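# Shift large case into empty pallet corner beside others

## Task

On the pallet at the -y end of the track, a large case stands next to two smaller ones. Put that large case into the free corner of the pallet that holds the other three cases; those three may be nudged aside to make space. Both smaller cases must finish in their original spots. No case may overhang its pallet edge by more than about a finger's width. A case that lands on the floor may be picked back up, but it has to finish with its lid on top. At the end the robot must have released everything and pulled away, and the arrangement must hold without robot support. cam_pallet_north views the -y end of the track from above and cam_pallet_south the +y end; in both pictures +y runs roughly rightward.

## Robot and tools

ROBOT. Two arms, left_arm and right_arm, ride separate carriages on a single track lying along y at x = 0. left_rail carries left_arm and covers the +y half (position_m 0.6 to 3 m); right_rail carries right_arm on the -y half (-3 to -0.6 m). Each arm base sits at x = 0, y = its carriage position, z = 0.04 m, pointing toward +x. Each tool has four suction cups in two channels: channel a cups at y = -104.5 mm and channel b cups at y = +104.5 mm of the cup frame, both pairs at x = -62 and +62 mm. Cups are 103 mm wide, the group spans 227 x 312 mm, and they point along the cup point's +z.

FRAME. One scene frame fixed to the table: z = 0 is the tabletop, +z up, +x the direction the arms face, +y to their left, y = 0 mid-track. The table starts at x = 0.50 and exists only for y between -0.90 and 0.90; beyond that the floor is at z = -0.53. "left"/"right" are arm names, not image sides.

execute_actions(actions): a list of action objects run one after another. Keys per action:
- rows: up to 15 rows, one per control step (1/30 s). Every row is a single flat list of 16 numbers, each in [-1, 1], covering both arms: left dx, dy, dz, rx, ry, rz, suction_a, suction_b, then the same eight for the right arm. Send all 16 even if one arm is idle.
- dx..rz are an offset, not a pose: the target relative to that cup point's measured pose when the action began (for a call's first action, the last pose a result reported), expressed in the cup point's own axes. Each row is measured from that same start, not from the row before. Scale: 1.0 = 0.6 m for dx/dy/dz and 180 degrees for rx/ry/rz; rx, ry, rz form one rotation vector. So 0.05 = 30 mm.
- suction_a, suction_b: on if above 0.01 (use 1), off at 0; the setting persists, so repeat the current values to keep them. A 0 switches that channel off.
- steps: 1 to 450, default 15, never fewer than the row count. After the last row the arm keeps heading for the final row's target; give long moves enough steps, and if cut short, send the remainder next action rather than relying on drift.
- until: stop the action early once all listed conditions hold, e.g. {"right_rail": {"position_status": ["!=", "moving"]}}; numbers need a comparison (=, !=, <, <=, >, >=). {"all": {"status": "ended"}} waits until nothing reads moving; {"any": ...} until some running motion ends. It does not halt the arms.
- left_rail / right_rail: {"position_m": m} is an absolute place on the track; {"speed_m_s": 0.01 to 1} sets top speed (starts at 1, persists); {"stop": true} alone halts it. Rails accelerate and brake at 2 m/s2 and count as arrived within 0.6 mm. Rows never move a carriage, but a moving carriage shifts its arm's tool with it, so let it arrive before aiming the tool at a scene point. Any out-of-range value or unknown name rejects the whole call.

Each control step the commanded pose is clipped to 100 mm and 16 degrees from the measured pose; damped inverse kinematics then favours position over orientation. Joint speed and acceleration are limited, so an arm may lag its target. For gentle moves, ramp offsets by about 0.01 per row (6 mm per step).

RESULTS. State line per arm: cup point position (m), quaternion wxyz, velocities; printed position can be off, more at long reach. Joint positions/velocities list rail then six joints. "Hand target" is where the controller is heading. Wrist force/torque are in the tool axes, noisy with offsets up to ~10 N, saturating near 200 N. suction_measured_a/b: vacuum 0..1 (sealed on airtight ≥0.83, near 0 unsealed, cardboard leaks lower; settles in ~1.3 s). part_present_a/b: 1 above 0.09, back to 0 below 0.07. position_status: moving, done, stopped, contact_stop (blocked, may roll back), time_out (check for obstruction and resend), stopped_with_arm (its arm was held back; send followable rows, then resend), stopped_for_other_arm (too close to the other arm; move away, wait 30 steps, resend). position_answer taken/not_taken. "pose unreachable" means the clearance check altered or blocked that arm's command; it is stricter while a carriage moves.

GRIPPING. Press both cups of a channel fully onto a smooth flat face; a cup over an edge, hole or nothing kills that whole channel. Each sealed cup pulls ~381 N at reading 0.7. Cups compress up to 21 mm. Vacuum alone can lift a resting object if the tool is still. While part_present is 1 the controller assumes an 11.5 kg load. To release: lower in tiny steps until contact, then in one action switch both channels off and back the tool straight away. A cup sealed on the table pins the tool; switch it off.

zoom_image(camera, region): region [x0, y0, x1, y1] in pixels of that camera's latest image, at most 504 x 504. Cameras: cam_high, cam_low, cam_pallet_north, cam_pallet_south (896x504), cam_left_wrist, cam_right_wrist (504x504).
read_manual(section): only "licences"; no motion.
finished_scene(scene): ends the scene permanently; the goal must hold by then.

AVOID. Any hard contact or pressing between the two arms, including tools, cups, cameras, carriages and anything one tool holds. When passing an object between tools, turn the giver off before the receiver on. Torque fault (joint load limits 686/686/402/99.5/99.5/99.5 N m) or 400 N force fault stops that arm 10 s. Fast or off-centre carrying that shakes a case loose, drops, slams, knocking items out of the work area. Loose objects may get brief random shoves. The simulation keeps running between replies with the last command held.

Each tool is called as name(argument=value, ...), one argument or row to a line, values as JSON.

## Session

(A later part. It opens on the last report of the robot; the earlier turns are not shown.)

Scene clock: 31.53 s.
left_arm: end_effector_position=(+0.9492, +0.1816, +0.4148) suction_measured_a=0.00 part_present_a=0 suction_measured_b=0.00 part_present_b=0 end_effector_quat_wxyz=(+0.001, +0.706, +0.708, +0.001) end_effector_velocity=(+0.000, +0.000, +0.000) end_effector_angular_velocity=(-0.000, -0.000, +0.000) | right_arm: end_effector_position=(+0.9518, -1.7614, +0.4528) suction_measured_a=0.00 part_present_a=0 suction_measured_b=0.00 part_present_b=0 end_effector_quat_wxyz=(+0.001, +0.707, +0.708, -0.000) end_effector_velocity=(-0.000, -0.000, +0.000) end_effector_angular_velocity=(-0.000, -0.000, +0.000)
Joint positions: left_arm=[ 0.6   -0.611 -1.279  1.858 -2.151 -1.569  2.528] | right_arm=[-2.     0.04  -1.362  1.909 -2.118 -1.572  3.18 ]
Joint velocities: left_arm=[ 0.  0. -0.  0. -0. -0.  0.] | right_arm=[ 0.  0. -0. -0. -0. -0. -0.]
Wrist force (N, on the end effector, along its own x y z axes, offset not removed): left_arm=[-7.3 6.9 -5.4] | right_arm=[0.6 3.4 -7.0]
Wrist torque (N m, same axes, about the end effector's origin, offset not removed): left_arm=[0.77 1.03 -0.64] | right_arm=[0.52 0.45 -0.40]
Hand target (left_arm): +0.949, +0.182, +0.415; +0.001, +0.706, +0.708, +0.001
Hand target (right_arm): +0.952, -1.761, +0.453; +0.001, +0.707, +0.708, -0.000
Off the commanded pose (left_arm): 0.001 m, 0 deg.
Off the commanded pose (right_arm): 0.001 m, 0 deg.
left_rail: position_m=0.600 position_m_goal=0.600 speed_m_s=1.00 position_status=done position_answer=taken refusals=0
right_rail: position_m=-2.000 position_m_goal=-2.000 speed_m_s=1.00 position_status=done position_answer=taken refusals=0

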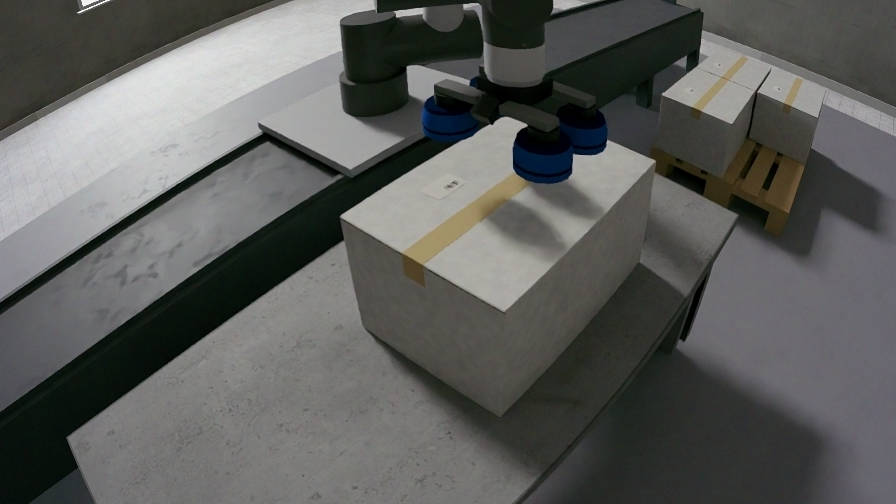

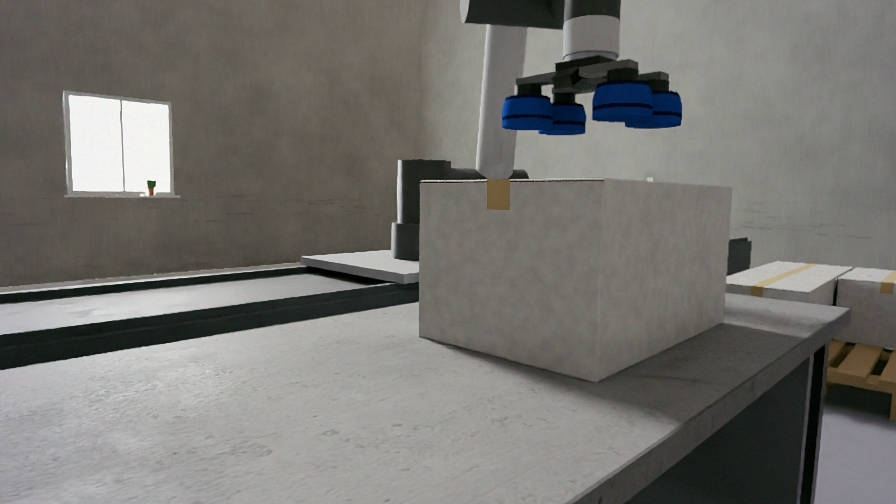

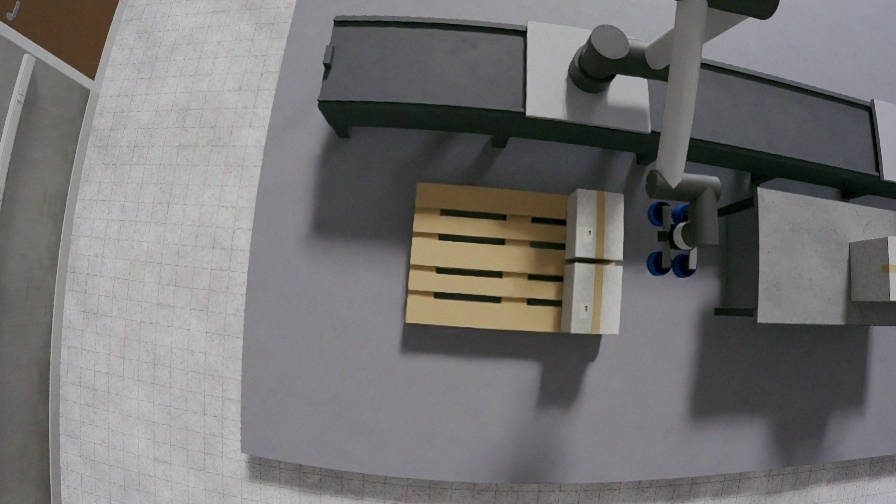

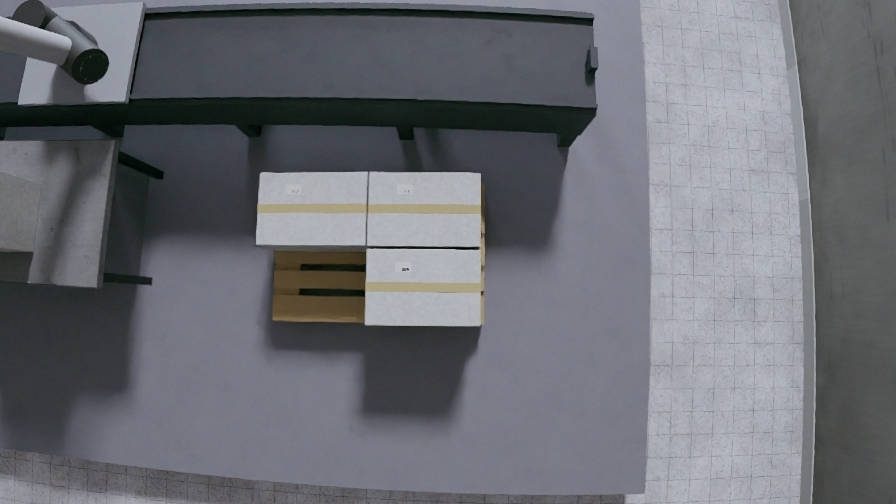

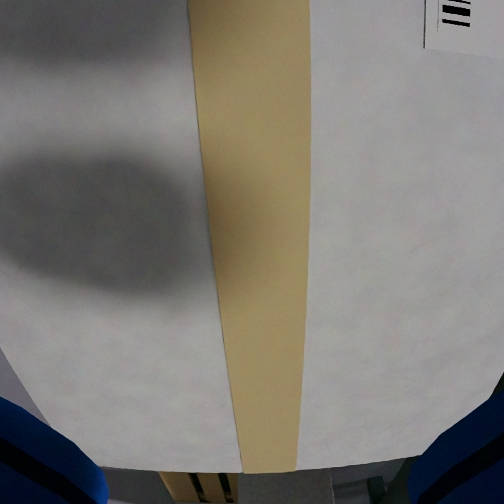

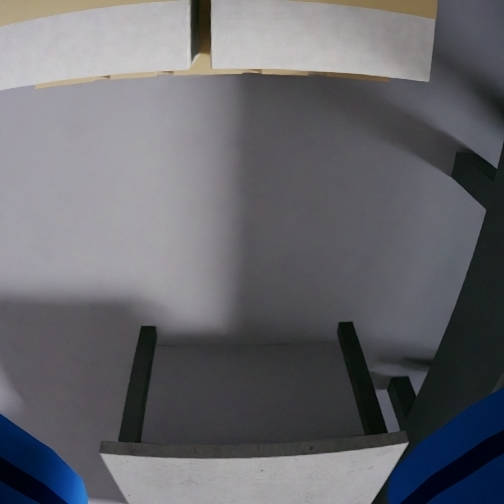

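execute_actions(
  actions=[
    {"rows":[[0,0,0.16,0,0,0,1,1,0,0,0,0,0,0,0,0]],"steps":20},
    {"rows":[[0,0,0.01,0,0,0,1,1,0,0,0,0,0,0,0,0],[0,0,0.02,0,0,0,1,1,0,0,0,0,0,0,0,0],[0,0,0.03,0,0,0,1,1,0,0,0,0,0,0,0,0],[0,0,0.04,0,0,0,1,1,0,0,0,0,0,0,0,0],[0,0,0.05,0,0,0,1,1,0,0,0,0,0,0,0,0]],"steps":45},
    {"rows":[[0,0,-0.01,0,0,0,1,1,0,0,0,0,0,0,0,0],[0,0,-0.025,0,0,0,1,1,0,0,0,0,0,0,0,0],[0,0,-0.045,0,0,0,1,1,0,0,0,0,0,0,0,0],[0,0,-0.07,0,0,0,1,1,0,0,0,0,0,0,0,0],[0,0,-0.1,0,0,0,1,1,0,0,0,0,0,0,0,0]],"steps":20},
    {"rows":[[0.02,0.02,0,0,0,0,1,1,0,0,0,0,0,0,0,0],[0.05,0.05,0,0,0,0,1,1,0,0,0,0,0,0,0,0],[0.09,0.085,0,0,0,0,1,1,0,0,0,0,0,0,0,0],[0.13,0.12,0,0,0,0,1,1,0,0,0,0,0,0,0,0],[0.58,0.535,0,0,0,0,1,1,0,0,0,0,0,0,0,0]],"steps":45},
    {"left_rail":{"position_m":2.02,"speed_m_s":0.8},"steps":120,"until":{"all":{"status":"ended"}}},
    {"steps":10},
    {"rows":[[0,0,0.02,0,0,0,1,1,0,0,0,0,0,0,0,0],[0,0,0.05,0,0,0,1,1,0,0,0,0,0,0,0,0],[0,0,0.09,0,0,0,1,1,0,0,0,0,0,0,0,0],[0,0,0.18,0,0,0,1,1,0,0,0,0,0,0,0,0]],"steps":25},
  ],
)

zoom_image(
  camera="cam_high",
  region=[600,0,896,250],
)

Scene clock: 39.67 s.
left_arm: end_effector_position=(+1.2699, +1.9494, +0.2414) suction_measured_a=0.90 part_present_a=1 suction_measured_b=0.90 part_present_b=1 end_effector_quat_wxyz=(+0.000, +0.706, +0.708, +0.001) end_effector_velocity=(-0.000, +0.000, -0.001) end_effector_angular_velocity=(+0.000, +0.001, +0.000) | right_arm: end_effector_position=(+0.9518, -1.7614, +0.4528) suction_measured_a=0.00 part_present_a=0 suction_measured_b=0.00 part_present_b=0 end_effector_quat_wxyz=(+0.001, +0.707, +0.708, -0.000) end_effector_velocity=(+0.000, -0.000, -0.000) end_effector_angular_velocity=(-0.000, +0.000, -0.000)
Joint positions: left_arm=[ 2.02  -0.214 -0.932  1.577 -2.218 -1.57   2.925] | right_arm=[-2.     0.04  -1.362  1.909 -2.118 -1.572  3.18 ]
Joint velocities: left_arm=[ 0.     0.     0.001  0.    -0.    -0.    -0.   ] | right_arm=[ 0. -0.  0. -0. -0. -0. -0.]
Wrist force (N, on the end effector, along its own x y z axes, offset not removed): left_arm=[-4.8 4.8 19.9] | right_arm=[-1.9 4.3 -8.0]
Wrist torque (N m, same axes, about the end effector's origin, offset not removed): left_arm=[0.04 -6.60 -0.56] | right_arm=[0.52 0.74 -0.54]
Hand target (left_arm): +1.270, +1.950, +0.241; +0.000, +0.706, +0.708, +0.001
Hand target (right_arm): +0.952, -1.761, +0.453; +0.001, +0.707, +0.708, -0.000
Off the commanded pose (left_arm): 0.000 m, 0 deg.
Off the commanded pose (right_arm): 0.000 m, 0 deg.
left_rail: position_m=2.020 position_m_goal=2.020 speed_m_s=0.80 position_status=done position_answer=taken refusals=0
right_rail: position_m=-2.000 position_m_goal=-2.000 speed_m_s=1.00 position_status=done position_answer=taken refusals=0

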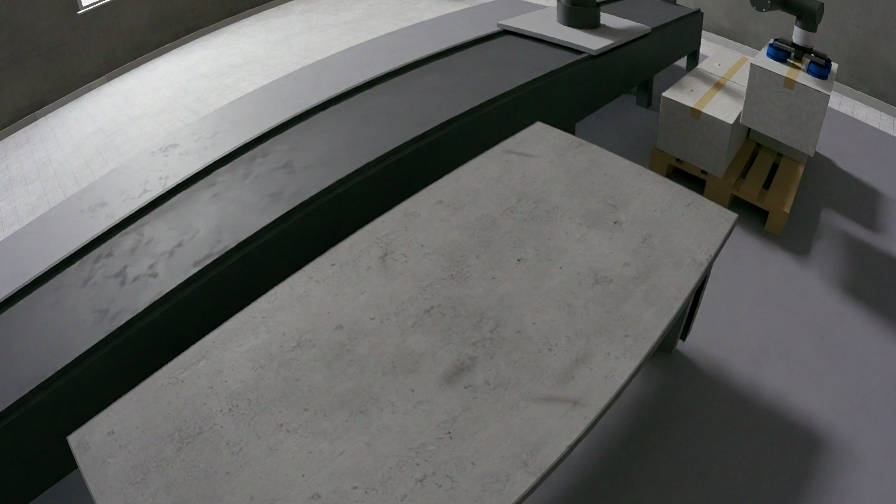

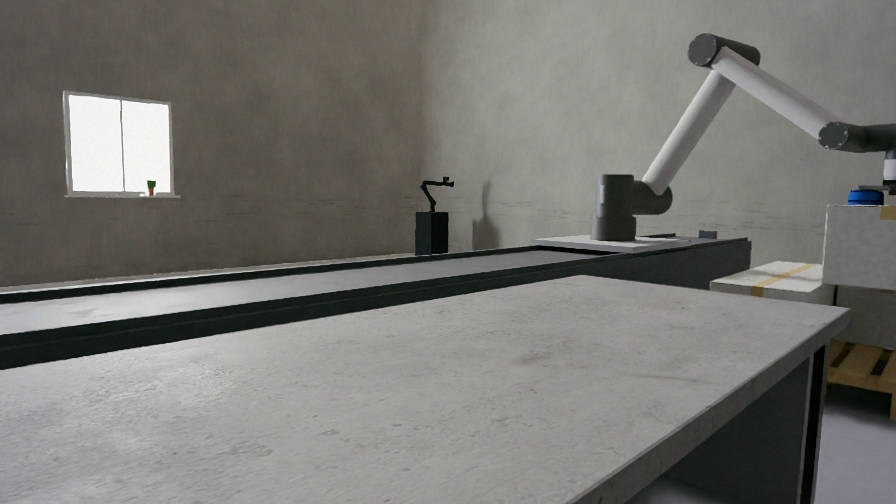

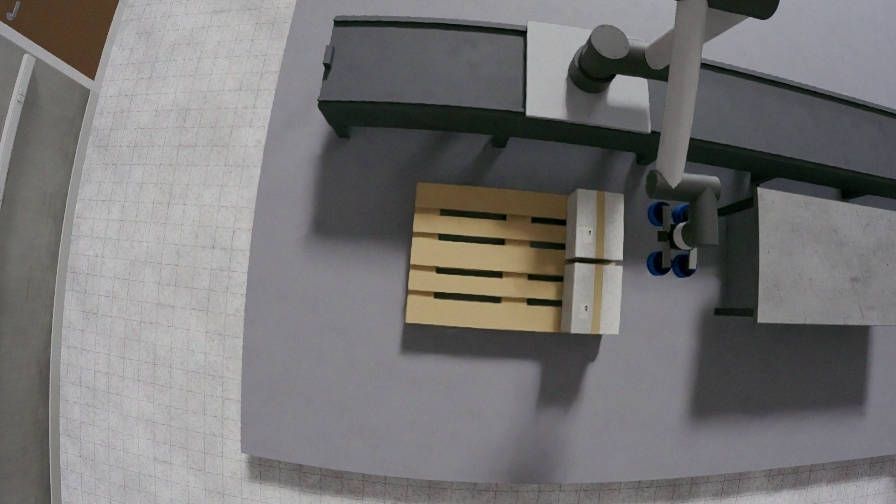

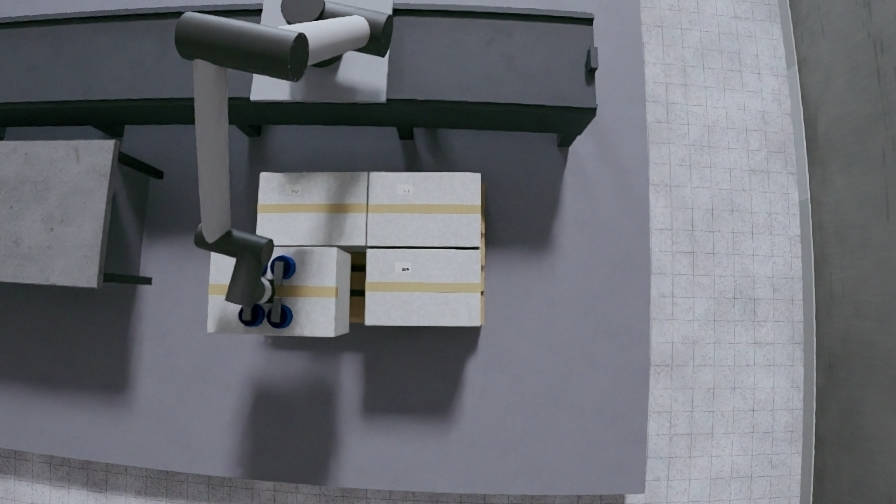

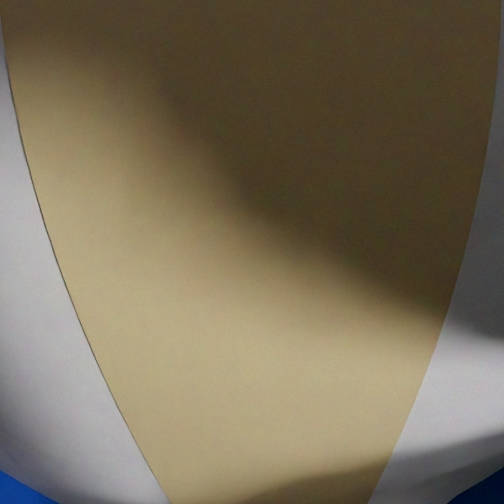

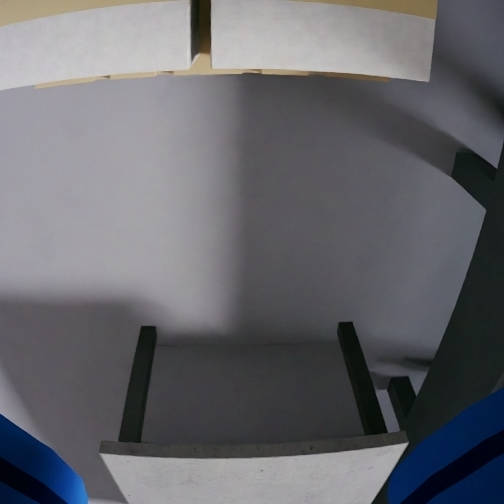

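Region (600, 0, 896, 250) of cam_high's 896x504 image, scaled by 1.703, with more detail than that image has; it fills the top 426 rows of this view, and the rest is white.

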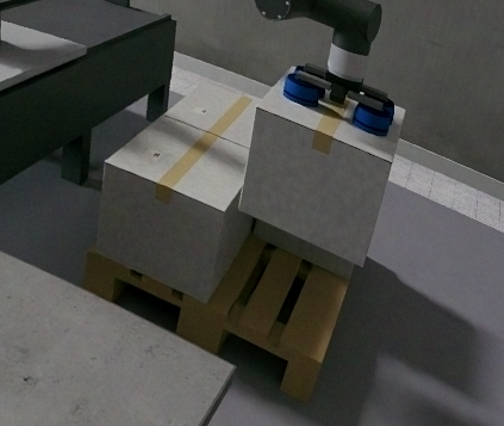

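Clear. Lower to -0.085.

execute_actions(
  actions=[
    {"rows":[[0,0,0.02,0,0,0,1,1,0,0,0,0,0,0,0,0],[0,0,0.05,0,0,0,1,1,0,0,0,0,0,0,0,0],[0,0,0.09,0,0,0,1,1,0,0,0,0,0,0,0,0],[0,0,0.13,0,0,0,1,1,0,0,0,0,0,0,0,0],[0,0,0.545,0,0,0,1,1,0,0,0,0,0,0,0,0]],"steps":45},
  ],
)

zoom_image(
  camera="cam_high",
  region=[600,0,896,250],
)

zoom_image(
  camera="cam_pallet_south",
  region=[230,150,510,350],
)

Scene clock: 45.07 s.
left_arm: end_effector_position=(+1.2707, +1.9492, -0.0856) suction_measured_a=0.90 part_present_a=1 suction_measured_b=0.90 part_present_b=1 end_effector_quat_wxyz=(+0.000, +0.706, +0.708, +0.001) end_effector_velocity=(-0.000, +0.000, -0.000) end_effector_angular_velocity=(+0.000, +0.000, +0.000) | right_arm: end_effector_position=(+0.9518, -1.7614, +0.4528) suction_measured_a=0.00 part_present_a=0 suction_measured_b=0.00 part_present_b=0 end_effector_quat_wxyz=(+0.001, +0.707, +0.708, -0.000) end_effector_velocity=(+0.000, -0.000, -0.000) end_effector_angular_velocity=(-0.000, +0.000, -0.000)
Joint positions: left_arm=[ 2.02  -0.214 -0.656  1.623 -2.539 -1.57   2.925] | right_arm=[-2.     0.04  -1.362  1.909 -2.118 -1.572  3.18 ]
Joint velocities: left_arm=[ 0.  0.  0. -0. -0.  0.  0.] | right_arm=[ 0. -0.  0. -0.  0. -0. -0.]
Wrist force (N, on the end effector, along its own x y z axes, offset not removed): left_arm=[-2.8 5.6 18.8] | right_arm=[0.6 6.0 -5.7]
Wrist torque (N m, same axes, about the end effector's origin, offset not removed): left_arm=[0.21 -7.17 -0.56] | right_arm=[0.87 0.45 -0.39]
Hand target (left_arm): +1.271, +1.949, -0.086; +0.000, +0.706, +0.708, +0.001
Hand target (right_arm): +0.952, -1.761, +0.453; +0.001, +0.707, +0.708, -0.000
Off the commanded pose (left_arm): 0.000 m, 0 deg.
Off the commanded pose (right_arm): 0.000 m, 0 deg.
left_rail: position_m=2.020 position_m_goal=2.020 speed_m_s=0.80 position_status=done position_answer=taken refusals=0
right_rail: position_m=-2.000 position_m_goal=-2.000 speed_m_s=1.00 position_status=done position_answer=taken refusals=0

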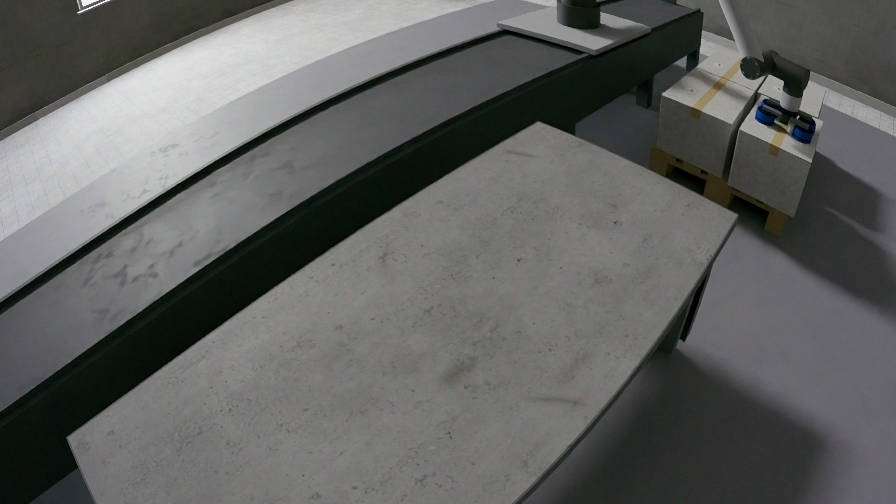

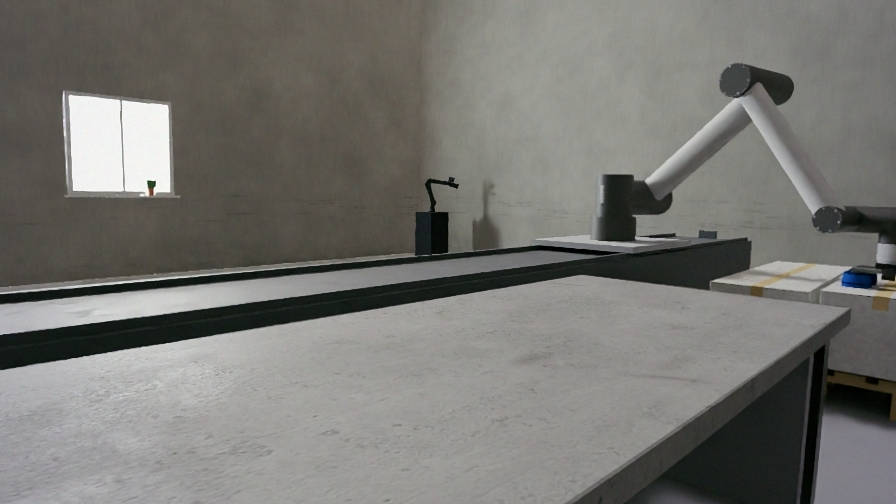

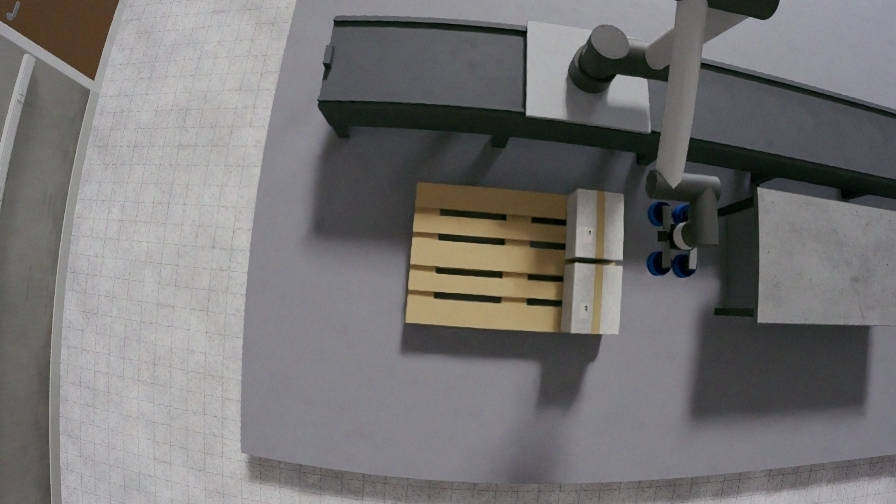

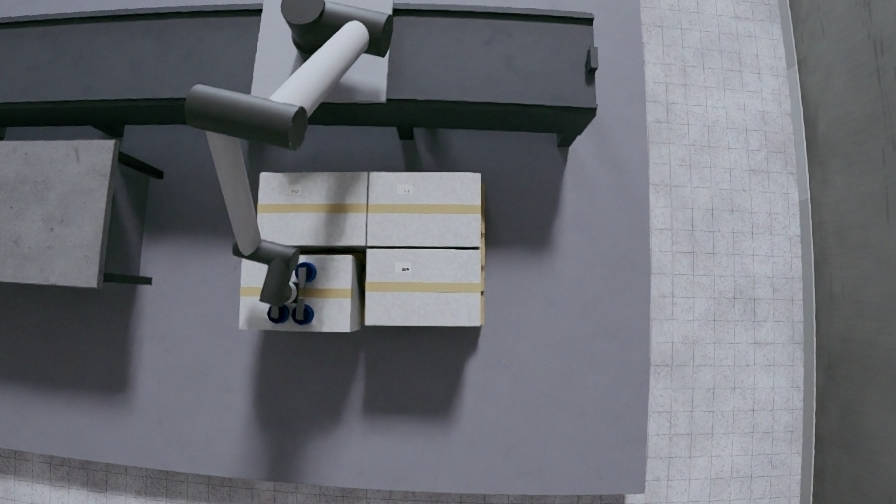

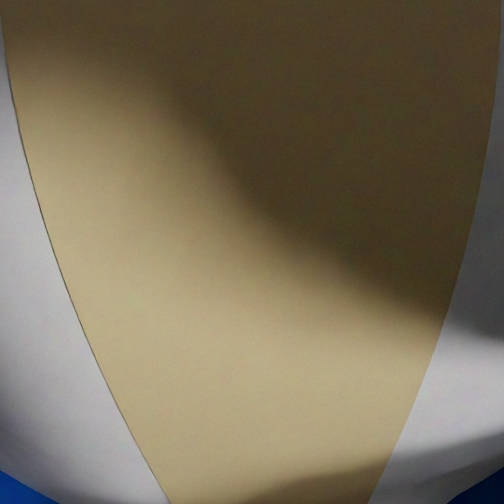

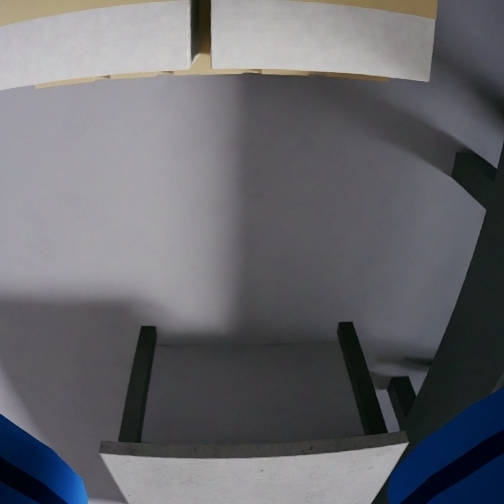

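Region (600, 0, 896, 250) of cam_high's 896x504 image, scaled by 1.703, with more detail than that image has; it fills the top 426 rows of this view, and the rest is white.

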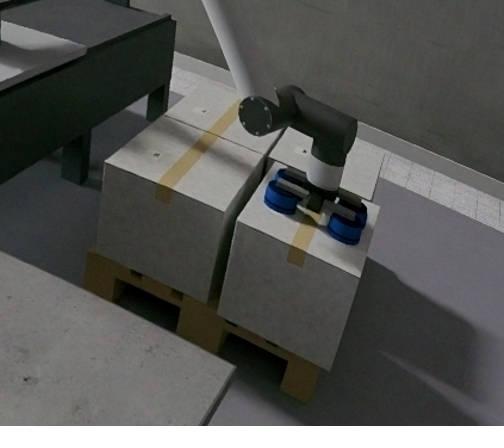

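Region (230, 150, 510, 350) of cam_pallet_south's 896x504 image, scaled by 1.800, with more detail than that image has; it fills the top 360 rows of this view, and the rest is white.

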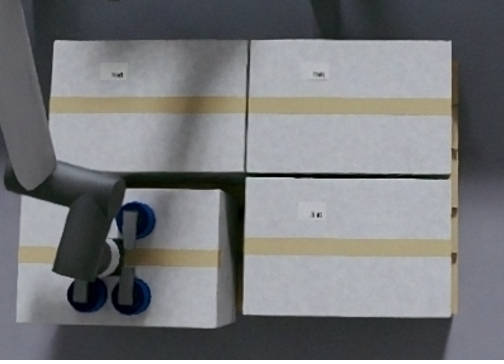

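execute_actions(
  actions=[
    {"rows":[[0.01,-0.01,0,0,0,0,1,1,0,0,0,0,0,0,0,0],[0.02,-0.02,0,0,0,0,1,1,0,0,0,0,0,0,0,0],[0.035,-0.03,0,0,0,0,1,1,0,0,0,0,0,0,0,0],[0.05,-0.04,0.01,0,0,0,1,1,0,0,0,0,0,0,0,0],[0.065,-0.05,0.015,0,0,0,1,1,0,0,0,0,0,0,0,0],[0.085,-0.054,0.018,0,0,0,1,1,0,0,0,0,0,0,0,0]],"steps":25},
  ],
)

zoom_image(
  camera="cam_high",
  region=[600,0,896,250],
)

zoom_image(
  camera="cam_pallet_south",
  region=[230,210,410,350],
)

Scene clock: 46.07 s.
left_arm: end_effector_position=(+1.2383, +2.0001, -0.0964) suction_measured_a=0.90 part_present_a=1 suction_measured_b=0.90 part_present_b=1 end_effector_quat_wxyz=(+0.000, +0.706, +0.708, +0.001) end_effector_velocity=(-0.000, +0.000, -0.000) end_effector_angular_velocity=(+0.000, +0.000, +0.000) | right_arm: end_effector_position=(+0.9518, -1.7614, +0.4528) suction_measured_a=0.00 part_present_a=0 suction_measured_b=0.00 part_present_b=0 end_effector_quat_wxyz=(+0.001, +0.707, +0.708, -0.000) end_effector_velocity=(+0.000, -0.000, -0.000) end_effector_angular_velocity=(-0.000, +0.000, +0.000)
Joint positions: left_arm=[ 2.02  -0.179 -0.668  1.681 -2.586 -1.57   2.96 ] | right_arm=[-2.     0.04  -1.362  1.909 -2.118 -1.572  3.18 ]
Joint velocities: left_arm=[ 0.  0. -0.  0. -0. -0.  0.] | right_arm=[ 0. -0.  0.  0. -0. -0. -0.]
Wrist force (N, on the end effector, along its own x y z axes, offset not removed): left_arm=[-6.0 4.8 19.0] | right_arm=[3.4 2.4 -5.9]
Wrist torque (N m, same axes, about the end effector's origin, offset not removed): left_arm=[0.07 -6.85 -0.63] | right_arm=[0.37 -0.01 -0.40]
Hand target (left_arm): +1.238, +2.000, -0.096; +0.000, +0.706, +0.708, +0.001
Hand target (right_arm): +0.952, -1.761, +0.453; +0.001, +0.707, +0.708, -0.000
Off the commanded pose (left_arm): 0.000 m, 0 deg.
Off the commanded pose (right_arm): 0.000 m, 0 deg.
left_rail: position_m=2.020 position_m_goal=2.020 speed_m_s=0.80 position_status=done position_answer=taken refusals=0
right_rail: position_m=-2.000 position_m_goal=-2.000 speed_m_s=1.00 position_status=done position_answer=taken refusals=0

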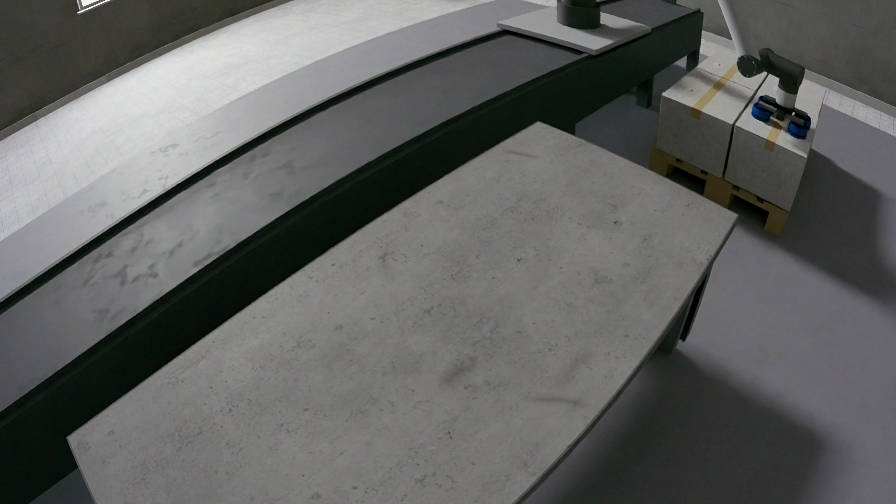

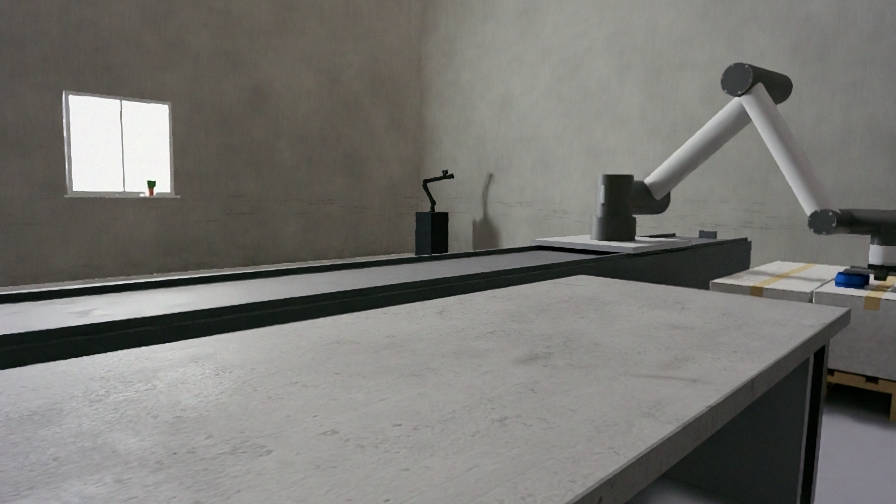

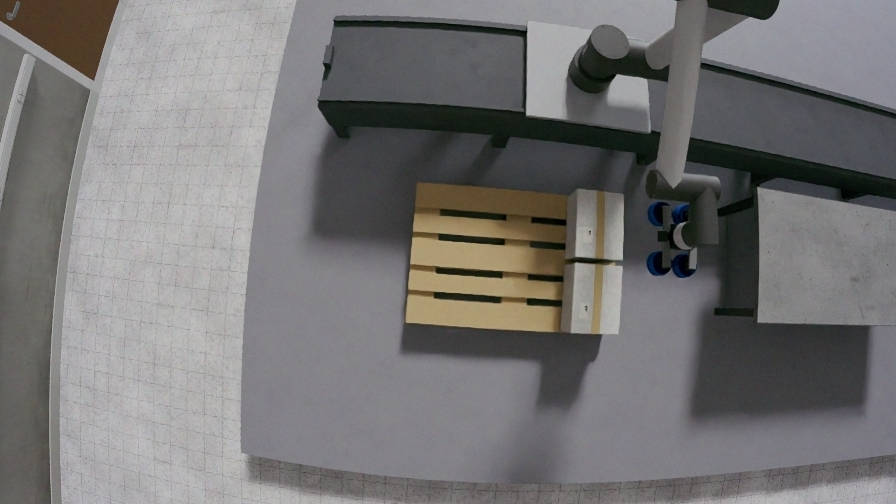

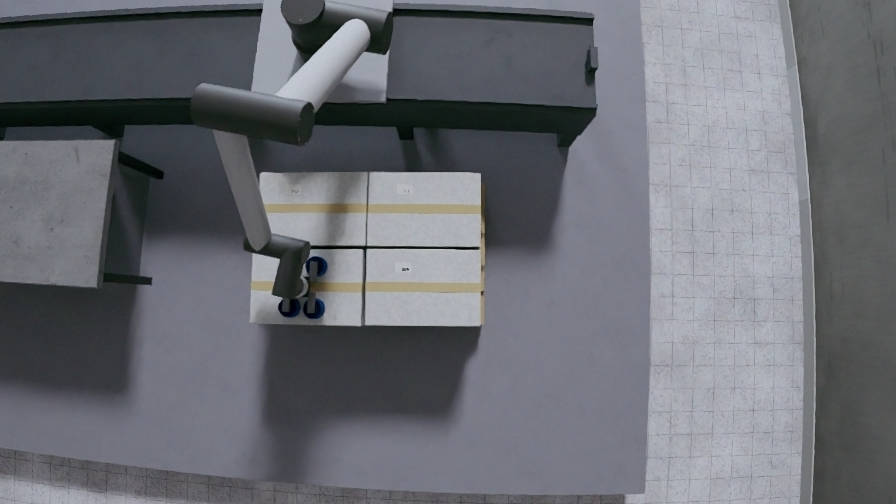

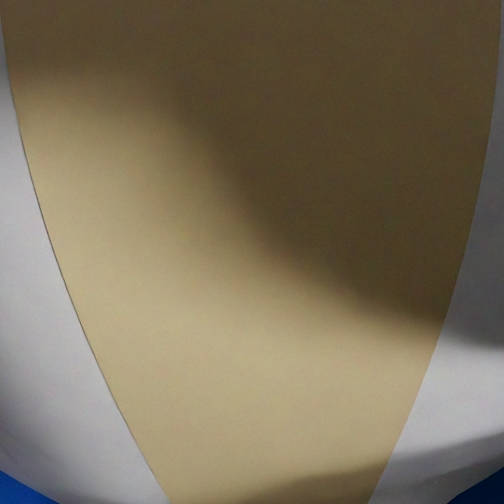

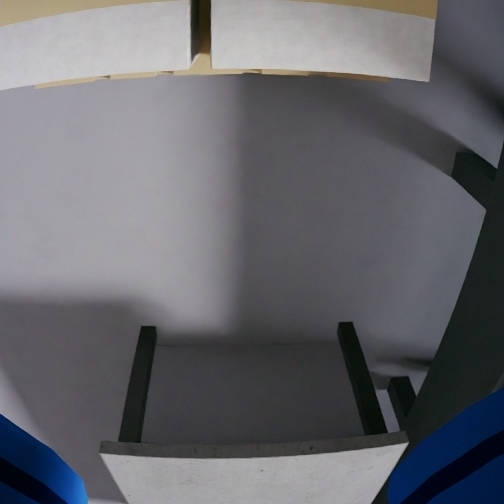

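Region (600, 0, 896, 250) of cam_high's 896x504 image, scaled by 1.703, with more detail than that image has; it fills the top 426 rows of this view, and the rest is white.

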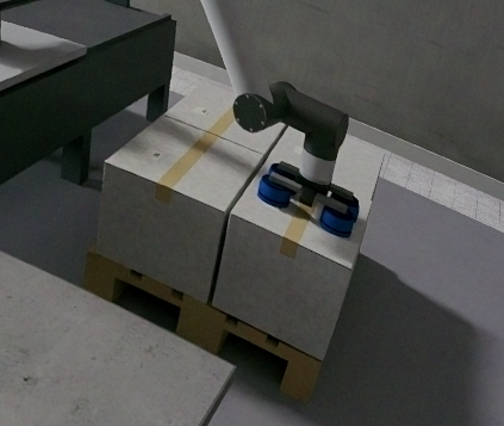

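Region (230, 210, 410, 350) of cam_pallet_south's 896x504 image, scaled by 2.800, with more detail than that image has.

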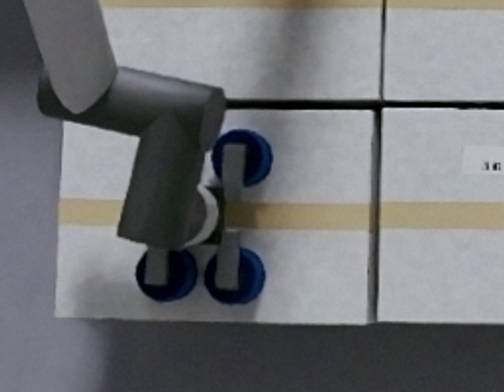

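Gap about 1.5 cm; close 10 mm, set down, release.

execute_actions(
  actions=[
    {"rows":[[0.006,0,0,0,0,0,1,1,0,0,0,0,0,0,0,0],[0.012,0,0,0,0,0,1,1,0,0,0,0,0,0,0,0],[0.017,0,0.003,0,0,0,1,1,0,0,0,0,0,0,0,0],[0.017,0,0.006,0,0,0,1,1,0,0,0,0,0,0,0,0],[0.017,0,0.009,0,0,0,1,1,0,0,0,0,0,0,0,0],[0.017,0,0.012,0,0,0,1,1,0,0,0,0,0,0,0,0],[0.017,0,0.015,0,0,0,1,1,0,0,0,0,0,0,0,0]],"steps":22},
    {"rows":[[0,0,-0.02,0,0,0,0,0,0,0,0,0,0,0,0,0],[0,0,-0.03,0,0,0,0,0,0,0,0,0,0,0,0,0],[0,0,-0.04,0,0,0,0,0,0,0,0,0,0,0,0,0]],"steps":12},
    {"rows":[[0,-0.3,-0.8,0,0,0,0,0,0,0,0,0,0,0,0,0]],"steps":40},
  ],
)

zoom_image(
  camera="cam_high",
  region=[600,0,896,250],
)

Scene clock: 48.67 s.
left_arm: end_effector_position=(+1.0572, +2.0105, +0.3968) suction_measured_a=0.00 part_present_a=0 suction_measured_b=0.00 part_present_b=0 end_effector_quat_wxyz=(+0.000, +0.706, +0.708, +0.001) end_effector_velocity=(-0.001, -0.000, +0.004) end_effector_angular_velocity=(+0.000, +0.000, +0.000) | right_arm: end_effector_position=(+0.9518, -1.7614, +0.4528) suction_measured_a=0.00 part_present_a=0 suction_measured_b=0.00 part_present_b=0 end_effector_quat_wxyz=(+0.001, +0.707, +0.708, -0.000) end_effector_velocity=(+0.000, -0.000, -0.000) end_effector_angular_velocity=(-0.000, +0.000, -0.000)
Joint positions: left_arm=[ 2.02  -0.2   -1.246  1.841 -2.167 -1.57   2.939] | right_arm=[-2.     0.04  -1.362  1.909 -2.118 -1.572  3.18 ]
Joint velocities: left_arm=[ 0.    -0.    -0.004 -0.001  0.005  0.    -0.001] | right_arm=[ 0. -0.  0. -0.  0. -0.  0.]
Wrist force (N, on the end effector, along its own x y z axes, offset not removed): left_arm=[-3.7 4.6 -3.6] | right_arm=[0.4 3.0 -6.0]
Wrist torque (N m, same axes, about the end effector's origin, offset not removed): left_arm=[0.40 0.66 -0.67] | right_arm=[0.38 0.42 -0.43]
Hand target (left_arm): +1.057, +2.011, +0.397; +0.000, +0.706, +0.708, +0.001
Hand target (right_arm): +0.952, -1.761, +0.453; +0.001, +0.707, +0.708, -0.000
Off the commanded pose (left_arm): 0.001 m, 0 deg.
Off the commanded pose (right_arm): 0.000 m, 0 deg.
left_rail: position_m=2.020 position_m_goal=2.020 speed_m_s=0.80 position_status=done position_answer=taken refusals=0
right_rail: position_m=-2.000 position_m_goal=-2.000 speed_m_s=1.00 position_status=done position_answer=taken refusals=0

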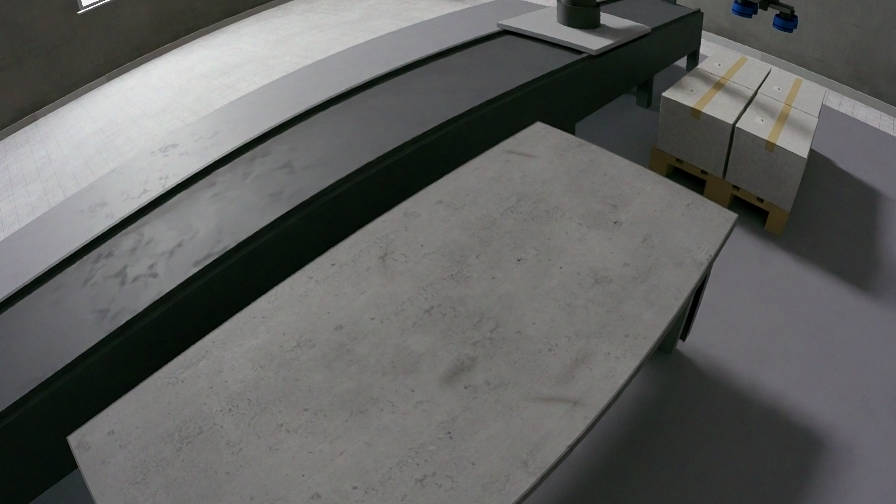

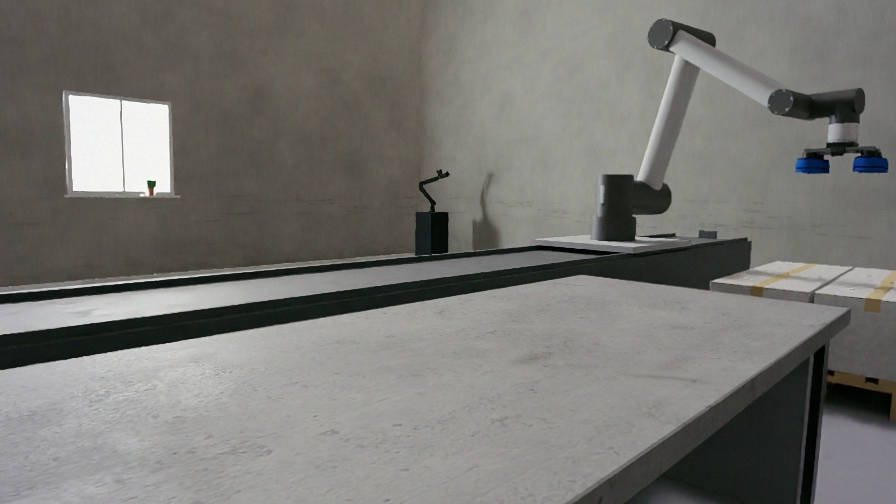

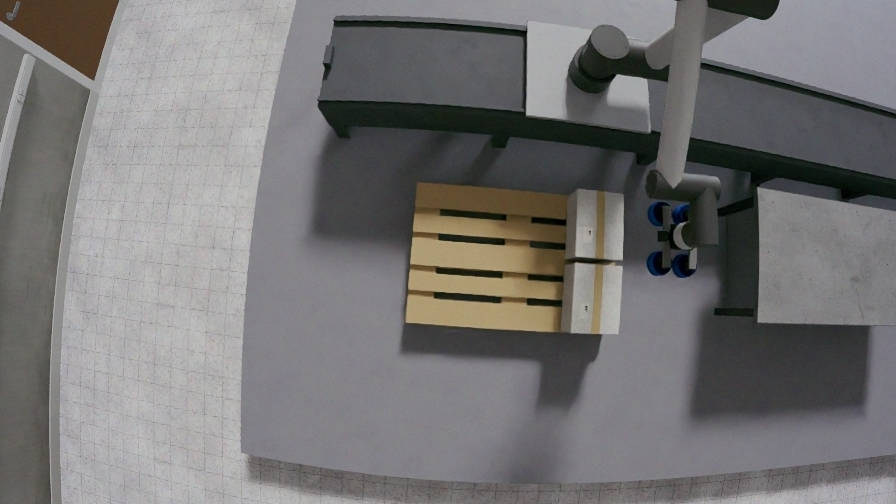

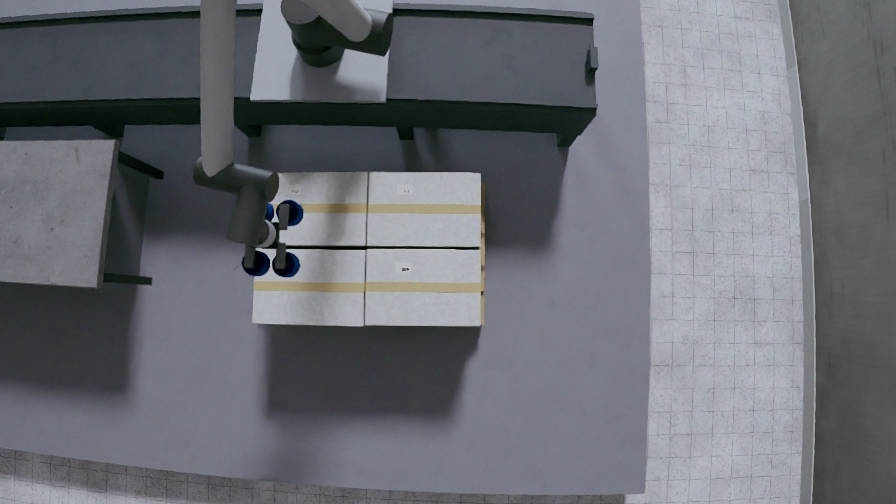

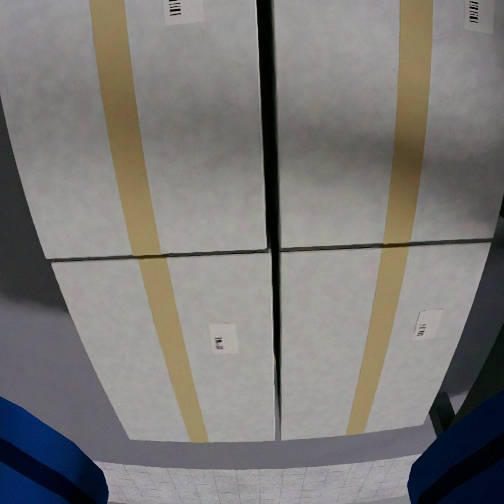

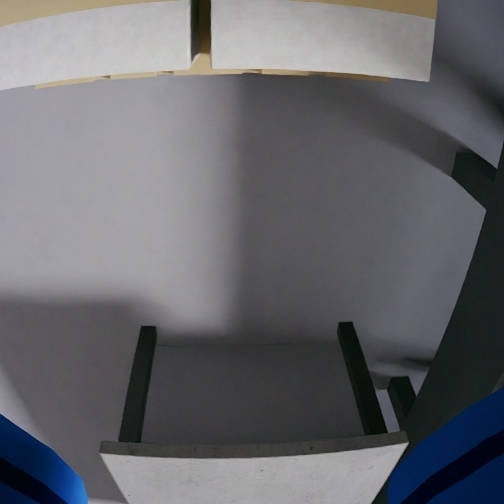

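Region (600, 0, 896, 250) of cam_high's 896x504 image, scaled by 1.703, with more detail than that image has; it fills the top 426 rows of this view, and the rest is white.

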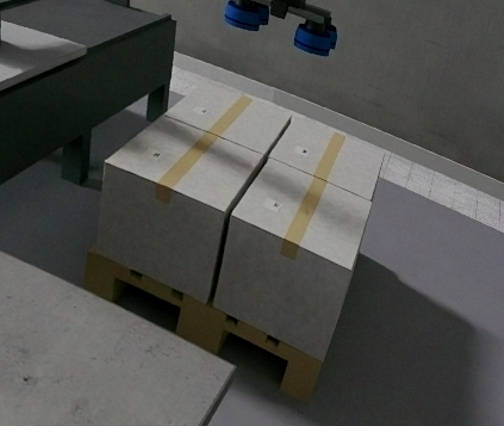

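finished_scene(
  scene=1,
)

The scene is finished: the task was done.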